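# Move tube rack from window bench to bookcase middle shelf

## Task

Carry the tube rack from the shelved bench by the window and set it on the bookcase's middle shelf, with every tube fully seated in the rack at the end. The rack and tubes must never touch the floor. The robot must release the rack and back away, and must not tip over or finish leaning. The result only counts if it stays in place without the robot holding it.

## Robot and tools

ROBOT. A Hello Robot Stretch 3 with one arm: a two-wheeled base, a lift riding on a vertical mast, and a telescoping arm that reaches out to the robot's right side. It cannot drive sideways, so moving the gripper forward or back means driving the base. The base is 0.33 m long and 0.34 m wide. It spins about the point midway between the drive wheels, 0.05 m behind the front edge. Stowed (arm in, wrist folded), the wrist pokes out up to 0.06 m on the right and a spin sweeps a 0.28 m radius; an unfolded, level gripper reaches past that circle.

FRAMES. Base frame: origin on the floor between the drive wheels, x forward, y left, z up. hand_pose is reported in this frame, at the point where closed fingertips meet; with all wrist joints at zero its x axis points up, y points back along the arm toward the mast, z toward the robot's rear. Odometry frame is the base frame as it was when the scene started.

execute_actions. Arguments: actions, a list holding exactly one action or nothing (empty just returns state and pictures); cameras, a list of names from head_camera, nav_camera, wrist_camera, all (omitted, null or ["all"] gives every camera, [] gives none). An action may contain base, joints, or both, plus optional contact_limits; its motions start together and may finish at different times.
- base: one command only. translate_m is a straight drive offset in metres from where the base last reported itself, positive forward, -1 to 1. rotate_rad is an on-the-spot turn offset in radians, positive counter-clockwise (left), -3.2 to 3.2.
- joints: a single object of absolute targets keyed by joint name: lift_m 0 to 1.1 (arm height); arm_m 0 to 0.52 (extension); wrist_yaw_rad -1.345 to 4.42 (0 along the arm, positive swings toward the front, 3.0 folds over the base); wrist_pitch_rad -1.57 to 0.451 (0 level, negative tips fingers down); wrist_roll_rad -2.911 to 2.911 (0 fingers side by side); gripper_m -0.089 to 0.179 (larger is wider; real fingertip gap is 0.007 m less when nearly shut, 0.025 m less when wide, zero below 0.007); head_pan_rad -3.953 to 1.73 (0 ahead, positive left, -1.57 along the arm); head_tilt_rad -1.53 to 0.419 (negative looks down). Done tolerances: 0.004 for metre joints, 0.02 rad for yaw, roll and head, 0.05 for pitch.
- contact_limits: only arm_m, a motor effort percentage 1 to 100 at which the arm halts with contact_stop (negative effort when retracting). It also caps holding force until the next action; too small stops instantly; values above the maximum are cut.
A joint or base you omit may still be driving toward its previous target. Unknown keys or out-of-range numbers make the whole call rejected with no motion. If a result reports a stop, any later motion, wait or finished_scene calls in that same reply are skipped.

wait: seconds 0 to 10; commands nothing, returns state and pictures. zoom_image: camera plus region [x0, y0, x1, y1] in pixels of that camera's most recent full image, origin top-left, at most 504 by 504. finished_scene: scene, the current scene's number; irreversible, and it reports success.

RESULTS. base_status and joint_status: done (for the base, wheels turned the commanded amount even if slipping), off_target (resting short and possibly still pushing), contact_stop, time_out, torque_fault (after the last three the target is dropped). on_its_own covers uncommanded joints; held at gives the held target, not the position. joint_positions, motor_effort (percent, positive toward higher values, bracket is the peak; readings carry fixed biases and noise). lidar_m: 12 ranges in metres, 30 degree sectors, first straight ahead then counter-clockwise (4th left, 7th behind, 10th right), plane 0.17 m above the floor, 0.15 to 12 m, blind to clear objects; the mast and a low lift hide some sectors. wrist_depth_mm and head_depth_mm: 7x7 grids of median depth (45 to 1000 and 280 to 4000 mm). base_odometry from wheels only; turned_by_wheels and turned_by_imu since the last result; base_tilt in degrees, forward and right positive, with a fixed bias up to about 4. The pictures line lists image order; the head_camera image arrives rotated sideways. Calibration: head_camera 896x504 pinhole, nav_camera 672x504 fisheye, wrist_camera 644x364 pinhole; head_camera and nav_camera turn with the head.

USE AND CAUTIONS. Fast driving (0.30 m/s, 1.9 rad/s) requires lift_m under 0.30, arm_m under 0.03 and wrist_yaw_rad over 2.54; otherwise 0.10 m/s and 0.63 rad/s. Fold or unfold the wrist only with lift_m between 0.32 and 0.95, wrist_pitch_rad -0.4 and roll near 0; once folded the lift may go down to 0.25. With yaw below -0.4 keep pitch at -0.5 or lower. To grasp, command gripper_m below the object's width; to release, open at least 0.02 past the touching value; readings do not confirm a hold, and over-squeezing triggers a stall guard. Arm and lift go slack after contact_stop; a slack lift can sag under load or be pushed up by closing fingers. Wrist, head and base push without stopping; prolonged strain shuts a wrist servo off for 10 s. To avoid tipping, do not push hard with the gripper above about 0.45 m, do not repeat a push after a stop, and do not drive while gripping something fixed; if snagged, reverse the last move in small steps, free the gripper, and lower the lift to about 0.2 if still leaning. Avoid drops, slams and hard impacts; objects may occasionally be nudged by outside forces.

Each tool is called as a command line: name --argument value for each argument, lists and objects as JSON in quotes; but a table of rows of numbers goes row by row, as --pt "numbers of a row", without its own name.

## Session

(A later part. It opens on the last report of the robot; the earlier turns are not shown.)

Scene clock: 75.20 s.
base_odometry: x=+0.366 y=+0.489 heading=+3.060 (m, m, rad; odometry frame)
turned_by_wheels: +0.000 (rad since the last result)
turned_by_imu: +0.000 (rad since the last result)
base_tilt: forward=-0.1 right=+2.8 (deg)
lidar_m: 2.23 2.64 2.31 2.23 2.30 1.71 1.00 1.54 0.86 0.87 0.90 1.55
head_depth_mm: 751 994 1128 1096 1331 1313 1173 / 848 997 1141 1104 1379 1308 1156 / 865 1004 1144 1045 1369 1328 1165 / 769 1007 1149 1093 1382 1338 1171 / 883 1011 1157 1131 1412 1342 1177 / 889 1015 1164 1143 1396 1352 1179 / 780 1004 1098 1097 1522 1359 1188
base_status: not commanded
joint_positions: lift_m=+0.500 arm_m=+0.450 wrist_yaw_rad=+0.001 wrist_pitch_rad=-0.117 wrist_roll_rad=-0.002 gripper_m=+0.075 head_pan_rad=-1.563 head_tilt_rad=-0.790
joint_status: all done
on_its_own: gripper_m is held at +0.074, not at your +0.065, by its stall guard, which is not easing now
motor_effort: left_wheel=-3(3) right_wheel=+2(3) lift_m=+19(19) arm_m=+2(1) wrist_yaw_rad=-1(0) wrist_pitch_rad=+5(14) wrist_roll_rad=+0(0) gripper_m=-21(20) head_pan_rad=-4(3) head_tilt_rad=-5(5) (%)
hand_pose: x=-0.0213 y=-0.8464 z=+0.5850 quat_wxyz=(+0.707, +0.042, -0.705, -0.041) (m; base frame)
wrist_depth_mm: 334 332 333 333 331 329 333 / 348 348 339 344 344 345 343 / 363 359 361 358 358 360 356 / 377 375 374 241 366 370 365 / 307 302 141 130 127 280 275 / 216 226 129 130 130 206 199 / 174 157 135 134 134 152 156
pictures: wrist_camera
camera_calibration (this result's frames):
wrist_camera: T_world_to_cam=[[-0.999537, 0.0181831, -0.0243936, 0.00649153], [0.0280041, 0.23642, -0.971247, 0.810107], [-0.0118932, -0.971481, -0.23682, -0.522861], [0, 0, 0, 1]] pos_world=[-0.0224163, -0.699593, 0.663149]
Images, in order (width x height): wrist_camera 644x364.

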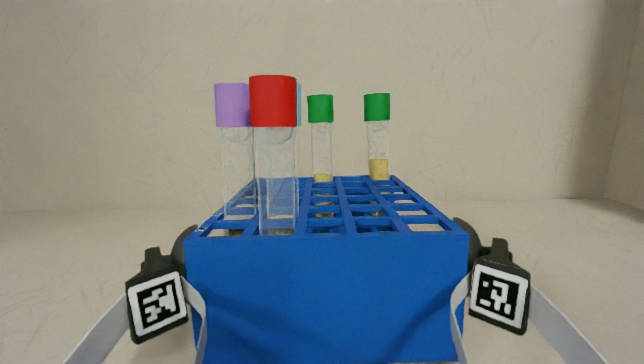

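execute_actions --actions '[{"joints":{"gripper_m":0.175}}]' --cameras '[]'

execute_actions --actions '[{"joints":{"arm_m":0.05,"lift_m":0.51}}]' --cameras '["wrist_camera"]'

finished_scene --scene 2

Scene clock: 76.83 s.
base_odometry: x=+0.366 y=+0.489 heading=+3.060 (m, m, rad; odometry frame)
turned_by_wheels: +0.000 (rad since the last result)
turned_by_imu: +0.000 (rad since the last result)
base_tilt: forward=+0.2 right=+2.8 (deg)
lidar_m: 2.22 2.63 2.31 2.22 2.30 1.72 1.00 1.55 0.85 0.87 0.90 1.54
head_depth_mm: 750 996 1126 1093 1328 1315 1174 / 846 999 1139 1103 1383 1316 1158 / 866 1003 1146 1050 1370 1324 1162 / 770 1005 1151 1120 1380 1336 1167 / 884 1011 1158 1127 1426 1341 1174 / 889 1015 1161 1142 1396 1352 1182 / 779 1001 1102 1091 1533 1368 1186
base_status: not commanded
joint_positions: lift_m=+0.500 arm_m=+0.450 wrist_yaw_rad=+0.001 wrist_pitch_rad=-0.123 wrist_roll_rad=-0.002 gripper_m=+0.175 head_pan_rad=-1.563 head_tilt_rad=-0.790
joint_status: all done
motor_effort: left_wheel=-3(3) right_wheel=+2(2) lift_m=+20(19) arm_m=+1(2) wrist_yaw_rad=-1(1) wrist_pitch_rad=+7(9) wrist_roll_rad=+0(0) gripper_m=+1(81) head_pan_rad=-3(4) head_tilt_rad=-5(6) (%)
hand_pose: x=-0.0213 y=-0.8461 z=+0.5835 quat_wxyz=(+0.707, +0.044, -0.705, -0.043) (m; base frame)
wrist_depth_mm: 336 334 335 334 330 331 330 / 349 347 342 347 346 345 342 / 362 362 355 361 359 358 356 / 375 378 371 231 363 371 366 / 302 297 157 152 149 277 270 / 226 210 129 129 129 189 206 / - 156 136 135 136 156 148
pictures: none
No camera images: the call's "cameras" was empty. Leave "cameras" out to get every camera's image.

Scene clock: 80.97 s.
base_odometry: x=+0.366 y=+0.489 heading=+3.060 (m, m, rad; odometry frame)
turned_by_wheels: +0.000 (rad since the last result)
turned_by_imu: +0.000 (rad since the last result)
base_tilt: forward=+0.0 right=+3.0 (deg)
lidar_m: 2.23 2.63 2.31 2.23 2.30 1.72 1.01 1.54 0.86 0.87 0.90 1.54
head_depth_mm: 751 996 1125 1090 1320 1311 1170 / 849 998 1140 1106 1399 1305 1181 / 869 999 1145 1043 1436 1330 - / 770 1009 1153 1098 1386 1336 1169 / 888 1010 1154 1130 1421 1339 1177 / 888 1014 1167 1137 1396 1353 1179 / 781 1003 1100 1096 1527 1364 1187
base_status: not commanded
joint_positions: lift_m=+0.510 arm_m=+0.050 wrist_yaw_rad=+0.001 wrist_pitch_rad=-0.122 wrist_roll_rad=-0.002 gripper_m=+0.175 head_pan_rad=-1.563 head_tilt_rad=-0.790
joint_status: all done
motor_effort: left_wheel=-3(3) right_wheel=+3(3) lift_m=+26(27) arm_m=-2(3) wrist_yaw_rad=-1(1) wrist_pitch_rad=+7(7) wrist_roll_rad=+0(0) gripper_m=+1(0) head_pan_rad=-3(3) head_tilt_rad=-5(6) (%)
hand_pose: x=-0.0213 y=-0.4466 z=+0.5934 quat_wxyz=(+0.707, +0.044, -0.705, -0.043) (m; base frame)
wrist_depth_mm: 541 709 726 710 711 562 751 / 551 737 750 736 741 569 778 / 571 768 779 763 766 576 820 / 573 647 626 531 671 571 844 / 865 829 831 848 832 681 886 / 913 889 891 858 880 684 920 / 953 770 812 755 791 704 905
pictures: wrist_camera
camera_calibration (this result's frames):
wrist_camera: T_world_to_cam=[[-0.999534, 0.0184473, -0.0243058, -0.000542098], [0.0280391, 0.241055, -0.970106, 0.725201], [-0.0120368, -0.970336, -0.24146, -0.12927], [0, 0, 0, 1]] pos_world=[-0.0224319, -0.300239, 0.672295]
Images, in order (width x height): wrist_camera 644x364.

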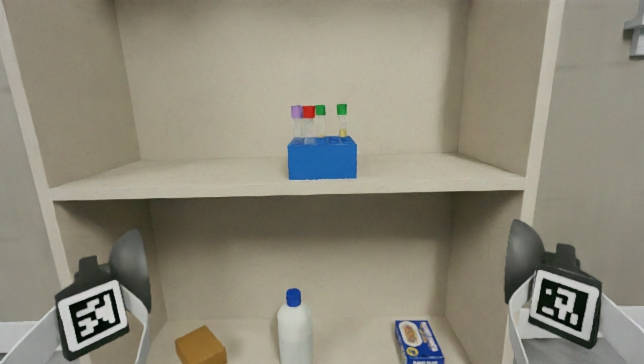

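The scene is finished: the task was done.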